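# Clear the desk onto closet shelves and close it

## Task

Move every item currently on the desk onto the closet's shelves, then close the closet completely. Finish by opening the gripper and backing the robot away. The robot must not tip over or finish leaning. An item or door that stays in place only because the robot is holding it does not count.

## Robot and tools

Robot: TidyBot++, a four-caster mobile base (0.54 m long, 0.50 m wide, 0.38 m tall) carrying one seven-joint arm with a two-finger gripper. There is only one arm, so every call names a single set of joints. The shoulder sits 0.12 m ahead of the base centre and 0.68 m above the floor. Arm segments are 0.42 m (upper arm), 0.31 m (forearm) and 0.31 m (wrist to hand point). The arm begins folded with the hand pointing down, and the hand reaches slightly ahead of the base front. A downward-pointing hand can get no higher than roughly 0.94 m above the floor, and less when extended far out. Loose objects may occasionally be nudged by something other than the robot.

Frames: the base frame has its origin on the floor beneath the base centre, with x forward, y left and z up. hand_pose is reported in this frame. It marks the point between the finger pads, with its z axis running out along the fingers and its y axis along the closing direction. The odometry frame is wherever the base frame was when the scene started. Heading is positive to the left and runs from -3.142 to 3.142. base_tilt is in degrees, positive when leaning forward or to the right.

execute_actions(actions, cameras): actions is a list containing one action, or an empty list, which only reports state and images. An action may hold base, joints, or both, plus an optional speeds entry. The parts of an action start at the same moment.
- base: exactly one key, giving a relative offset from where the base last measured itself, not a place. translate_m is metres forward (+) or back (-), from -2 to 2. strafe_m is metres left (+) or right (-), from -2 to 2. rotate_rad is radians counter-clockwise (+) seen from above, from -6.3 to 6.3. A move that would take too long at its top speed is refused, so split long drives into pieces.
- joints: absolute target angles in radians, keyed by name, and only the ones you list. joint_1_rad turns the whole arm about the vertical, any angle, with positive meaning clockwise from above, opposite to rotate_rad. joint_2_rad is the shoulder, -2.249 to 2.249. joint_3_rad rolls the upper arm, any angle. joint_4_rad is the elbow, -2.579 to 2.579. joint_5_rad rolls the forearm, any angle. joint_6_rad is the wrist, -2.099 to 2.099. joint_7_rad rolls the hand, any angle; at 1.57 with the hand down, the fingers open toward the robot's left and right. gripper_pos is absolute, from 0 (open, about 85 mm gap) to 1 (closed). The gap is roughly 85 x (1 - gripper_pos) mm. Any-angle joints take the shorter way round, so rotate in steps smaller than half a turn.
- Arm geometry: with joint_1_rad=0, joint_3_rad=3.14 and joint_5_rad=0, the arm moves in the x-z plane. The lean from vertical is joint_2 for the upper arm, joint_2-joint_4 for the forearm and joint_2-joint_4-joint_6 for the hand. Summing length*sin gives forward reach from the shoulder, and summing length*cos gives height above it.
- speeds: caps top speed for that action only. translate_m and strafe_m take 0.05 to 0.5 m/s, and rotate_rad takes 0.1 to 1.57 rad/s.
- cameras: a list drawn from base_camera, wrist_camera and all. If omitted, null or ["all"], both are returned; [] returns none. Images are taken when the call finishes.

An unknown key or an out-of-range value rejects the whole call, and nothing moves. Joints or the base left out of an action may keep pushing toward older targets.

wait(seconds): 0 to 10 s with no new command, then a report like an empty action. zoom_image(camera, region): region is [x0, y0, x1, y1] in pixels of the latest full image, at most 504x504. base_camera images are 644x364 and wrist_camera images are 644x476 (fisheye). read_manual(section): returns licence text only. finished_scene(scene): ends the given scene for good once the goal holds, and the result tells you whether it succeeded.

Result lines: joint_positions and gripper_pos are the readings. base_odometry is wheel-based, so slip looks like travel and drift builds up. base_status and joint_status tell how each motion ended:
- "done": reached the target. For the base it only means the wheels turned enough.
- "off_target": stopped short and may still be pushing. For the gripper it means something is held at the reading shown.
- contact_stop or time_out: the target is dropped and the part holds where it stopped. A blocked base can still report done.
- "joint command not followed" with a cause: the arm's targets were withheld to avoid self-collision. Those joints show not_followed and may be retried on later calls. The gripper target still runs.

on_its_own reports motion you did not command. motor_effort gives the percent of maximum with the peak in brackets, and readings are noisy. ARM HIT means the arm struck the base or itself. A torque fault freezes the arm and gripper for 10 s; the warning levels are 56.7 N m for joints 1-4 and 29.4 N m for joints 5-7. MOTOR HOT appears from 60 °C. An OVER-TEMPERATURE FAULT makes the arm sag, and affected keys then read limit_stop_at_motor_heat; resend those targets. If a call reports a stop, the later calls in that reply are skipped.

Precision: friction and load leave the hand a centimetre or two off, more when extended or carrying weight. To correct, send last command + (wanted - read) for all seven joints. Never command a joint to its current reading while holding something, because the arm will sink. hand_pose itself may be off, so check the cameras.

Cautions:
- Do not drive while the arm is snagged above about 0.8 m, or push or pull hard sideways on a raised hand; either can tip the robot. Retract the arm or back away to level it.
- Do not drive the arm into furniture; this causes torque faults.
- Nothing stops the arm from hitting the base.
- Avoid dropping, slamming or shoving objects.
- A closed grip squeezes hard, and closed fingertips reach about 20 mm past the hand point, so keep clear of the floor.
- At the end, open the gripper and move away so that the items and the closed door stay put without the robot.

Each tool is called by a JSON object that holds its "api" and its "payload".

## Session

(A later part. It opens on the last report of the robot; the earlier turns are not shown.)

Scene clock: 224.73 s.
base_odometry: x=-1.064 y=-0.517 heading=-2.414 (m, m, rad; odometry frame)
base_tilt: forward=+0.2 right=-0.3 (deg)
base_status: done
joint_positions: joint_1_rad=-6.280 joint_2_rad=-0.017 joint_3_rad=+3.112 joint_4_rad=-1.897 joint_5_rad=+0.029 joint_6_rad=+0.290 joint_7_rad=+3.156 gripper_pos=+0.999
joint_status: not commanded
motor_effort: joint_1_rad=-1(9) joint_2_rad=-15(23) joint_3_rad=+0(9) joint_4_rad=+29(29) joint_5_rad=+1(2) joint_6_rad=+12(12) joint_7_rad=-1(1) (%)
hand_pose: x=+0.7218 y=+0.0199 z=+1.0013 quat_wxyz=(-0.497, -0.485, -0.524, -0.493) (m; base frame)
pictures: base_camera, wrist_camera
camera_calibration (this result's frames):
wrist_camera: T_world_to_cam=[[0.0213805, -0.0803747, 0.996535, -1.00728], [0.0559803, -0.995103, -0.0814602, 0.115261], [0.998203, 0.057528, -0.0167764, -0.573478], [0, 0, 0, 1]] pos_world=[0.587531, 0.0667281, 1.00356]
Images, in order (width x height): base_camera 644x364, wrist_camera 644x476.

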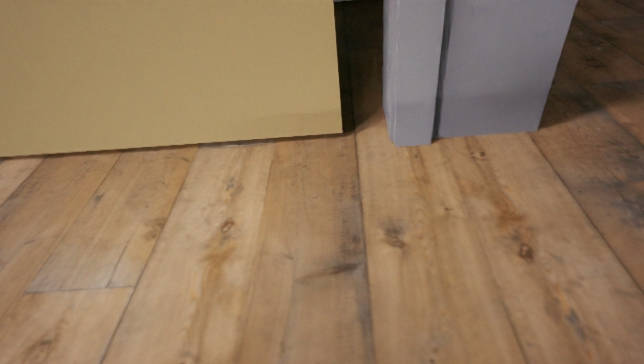

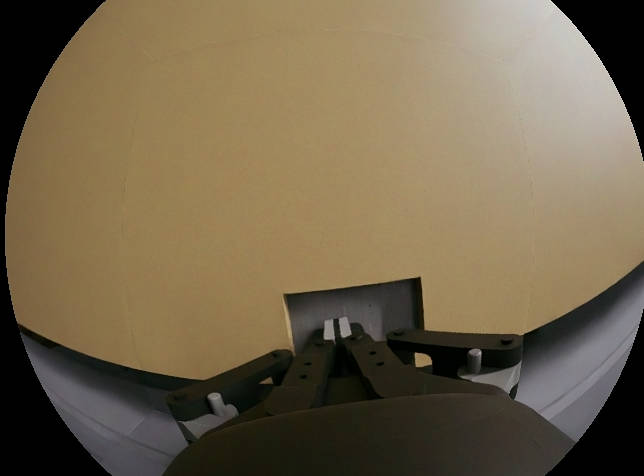

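{"api": "execute_actions", "payload": {"actions": [{"base":{"translate_m":-0.006},"speeds":{"translate_m":0.05}}], "cameras": []}}

{"api": "execute_actions", "payload": {"actions": [{"base":{"strafe_m":-0.09},"speeds":{"strafe_m":0.05}}]}}

Scene clock: 226.50 s.
base_odometry: x=-1.060 y=-0.513 heading=-2.414 (m, m, rad; odometry frame)
base_tilt: forward=+0.3 right=-0.3 (deg)
base_status: done
joint_positions: joint_1_rad=-6.280 joint_2_rad=-0.013 joint_3_rad=+3.112 joint_4_rad=-1.893 joint_5_rad=+0.029 joint_6_rad=+0.291 joint_7_rad=+3.156 gripper_pos=+0.999
joint_status: not commanded
motor_effort: joint_1_rad=+0(1) joint_2_rad=-19(21) joint_3_rad=+0(0) joint_4_rad=+22(28) joint_5_rad=+1(0) joint_6_rad=+9(11) joint_7_rad=-1(1) (%)
hand_pose: x=+0.7237 y=+0.0199 z=+1.0012 quat_wxyz=(-0.497, -0.485, -0.524, -0.493) (m; base frame)
pictures: none
No camera images: the call's "cameras" was empty. Leave "cameras" out to get every camera's image.

Scene clock: 228.73 s.
base_odometry: x=-1.119 y=-0.446 heading=-2.414 (m, m, rad; odometry frame)
base_tilt: forward=+0.3 right=-0.3 (deg)
base_status: done
joint_positions: joint_1_rad=-6.302 joint_2_rad=-0.013 joint_3_rad=+3.106 joint_4_rad=-1.893 joint_5_rad=+0.029 joint_6_rad=+0.291 joint_7_rad=+3.156 gripper_pos=+0.999
joint_status: not commanded
motor_effort: joint_1_rad=+4(10) joint_2_rad=-20(22) joint_3_rad=+5(9) joint_4_rad=+22(25) joint_5_rad=-1(2) joint_6_rad=+9(10) joint_7_rad=+0(1) (%)
hand_pose: x=+0.7228 y=+0.0369 z=+1.0013 quat_wxyz=(-0.490, -0.477, -0.530, -0.500) (m; base frame)
pictures: base_camera, wrist_camera
camera_calibration (this result's frames):
wrist_camera: T_world_to_cam=[[0.0235803, -0.0797959, 0.996532, -1.0075], [0.0840001, -0.993126, -0.0815108, 0.111903], [0.996187, 0.0856309, -0.0167153, -0.575038], [0, 0, 0, 1]] pos_world=[0.587202, 0.0799808, 1.00352]
Images, in order (width x height): base_camera 644x364, wrist_camera 644x476.

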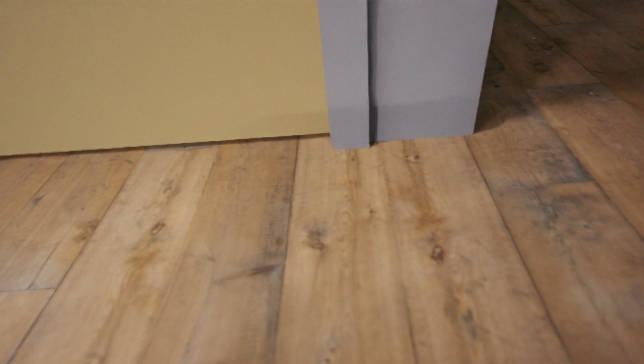

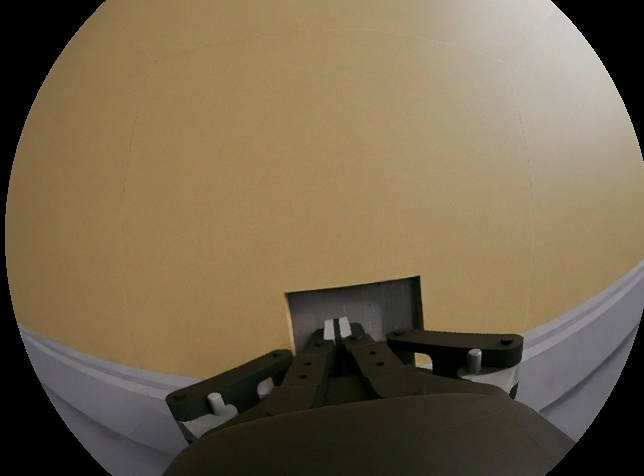

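Door is stopped against the jamb. Back away and check both doors.

{"api": "execute_actions", "payload": {"actions": [{"base":{"translate_m":-0.6}}], "cameras": []}}

{"api": "execute_actions", "payload": {"actions": [{"joints":{"joint_7_rad":1.56,"joint_1_rad":-0.5}}], "cameras": ["wrist_camera"]}}

Scene clock: 232.53 s.
base_odometry: x=-0.672 y=-0.046 heading=-2.414 (m, m, rad; odometry frame)
base_tilt: forward=+0.3 right=-0.3 (deg)
base_status: done
joint_positions: joint_1_rad=-6.283 joint_2_rad=-0.011 joint_3_rad=+3.112 joint_4_rad=-1.893 joint_5_rad=+0.029 joint_6_rad=+0.291 joint_7_rad=+3.156 gripper_pos=+0.999
joint_status: not commanded
motor_effort: joint_1_rad=+0(4) joint_2_rad=-20(23) joint_3_rad=+0(5) joint_4_rad=+22(25) joint_5_rad=+0(1) joint_6_rad=+9(9) joint_7_rad=-1(1) (%)
hand_pose: x=+0.7241 y=+0.0221 z=+1.0005 quat_wxyz=(-0.496, -0.484, -0.525, -0.494) (m; base frame)
pictures: none
No camera images: the call's "cameras" was empty. Leave "cameras" out to get every camera's image.

Scene clock: 234.53 s.
base_odometry: x=-0.672 y=-0.046 heading=-2.414 (m, m, rad; odometry frame)
base_tilt: forward=+0.3 right=-0.3 (deg)
base_status: not commanded
joint_positions: joint_1_rad=-6.775 joint_2_rad=-0.011 joint_3_rad=+3.113 joint_4_rad=-1.893 joint_5_rad=+0.029 joint_6_rad=+0.291 joint_7_rad=+1.580 gripper_pos=+0.999
joint_status: all done
motor_effort: joint_1_rad=+0(1) joint_2_rad=-20(20) joint_3_rad=+0(1) joint_4_rad=+23(23) joint_5_rad=+1(0) joint_6_rad=+9(9) joint_7_rad=+0(1) (%)
hand_pose: x=+0.6424 y=+0.3045 z=+1.0005 quat_wxyz=(+0.170, -0.686, -0.199, -0.679) (m; base frame)
pictures: wrist_camera
camera_calibration (this result's frames):
wrist_camera: T_world_to_cam=[[0.501249, -0.860955, -0.0866384, 0.0312674], [-0.0402244, 0.0768327, -0.996232, 1.05349], [0.864368, 0.502845, 0.00388091, -0.580819], [0, 0, 0, 1]] pos_world=[0.528745, 0.23804, 1.05448]
Images, in order (width x height): wrist_camera 644x476.

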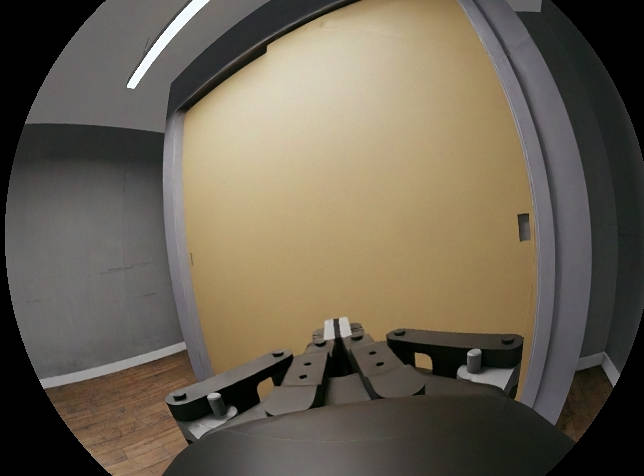

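{"api": "finished_scene", "payload": {"scene": 1}}

The scene is finished: the task was done.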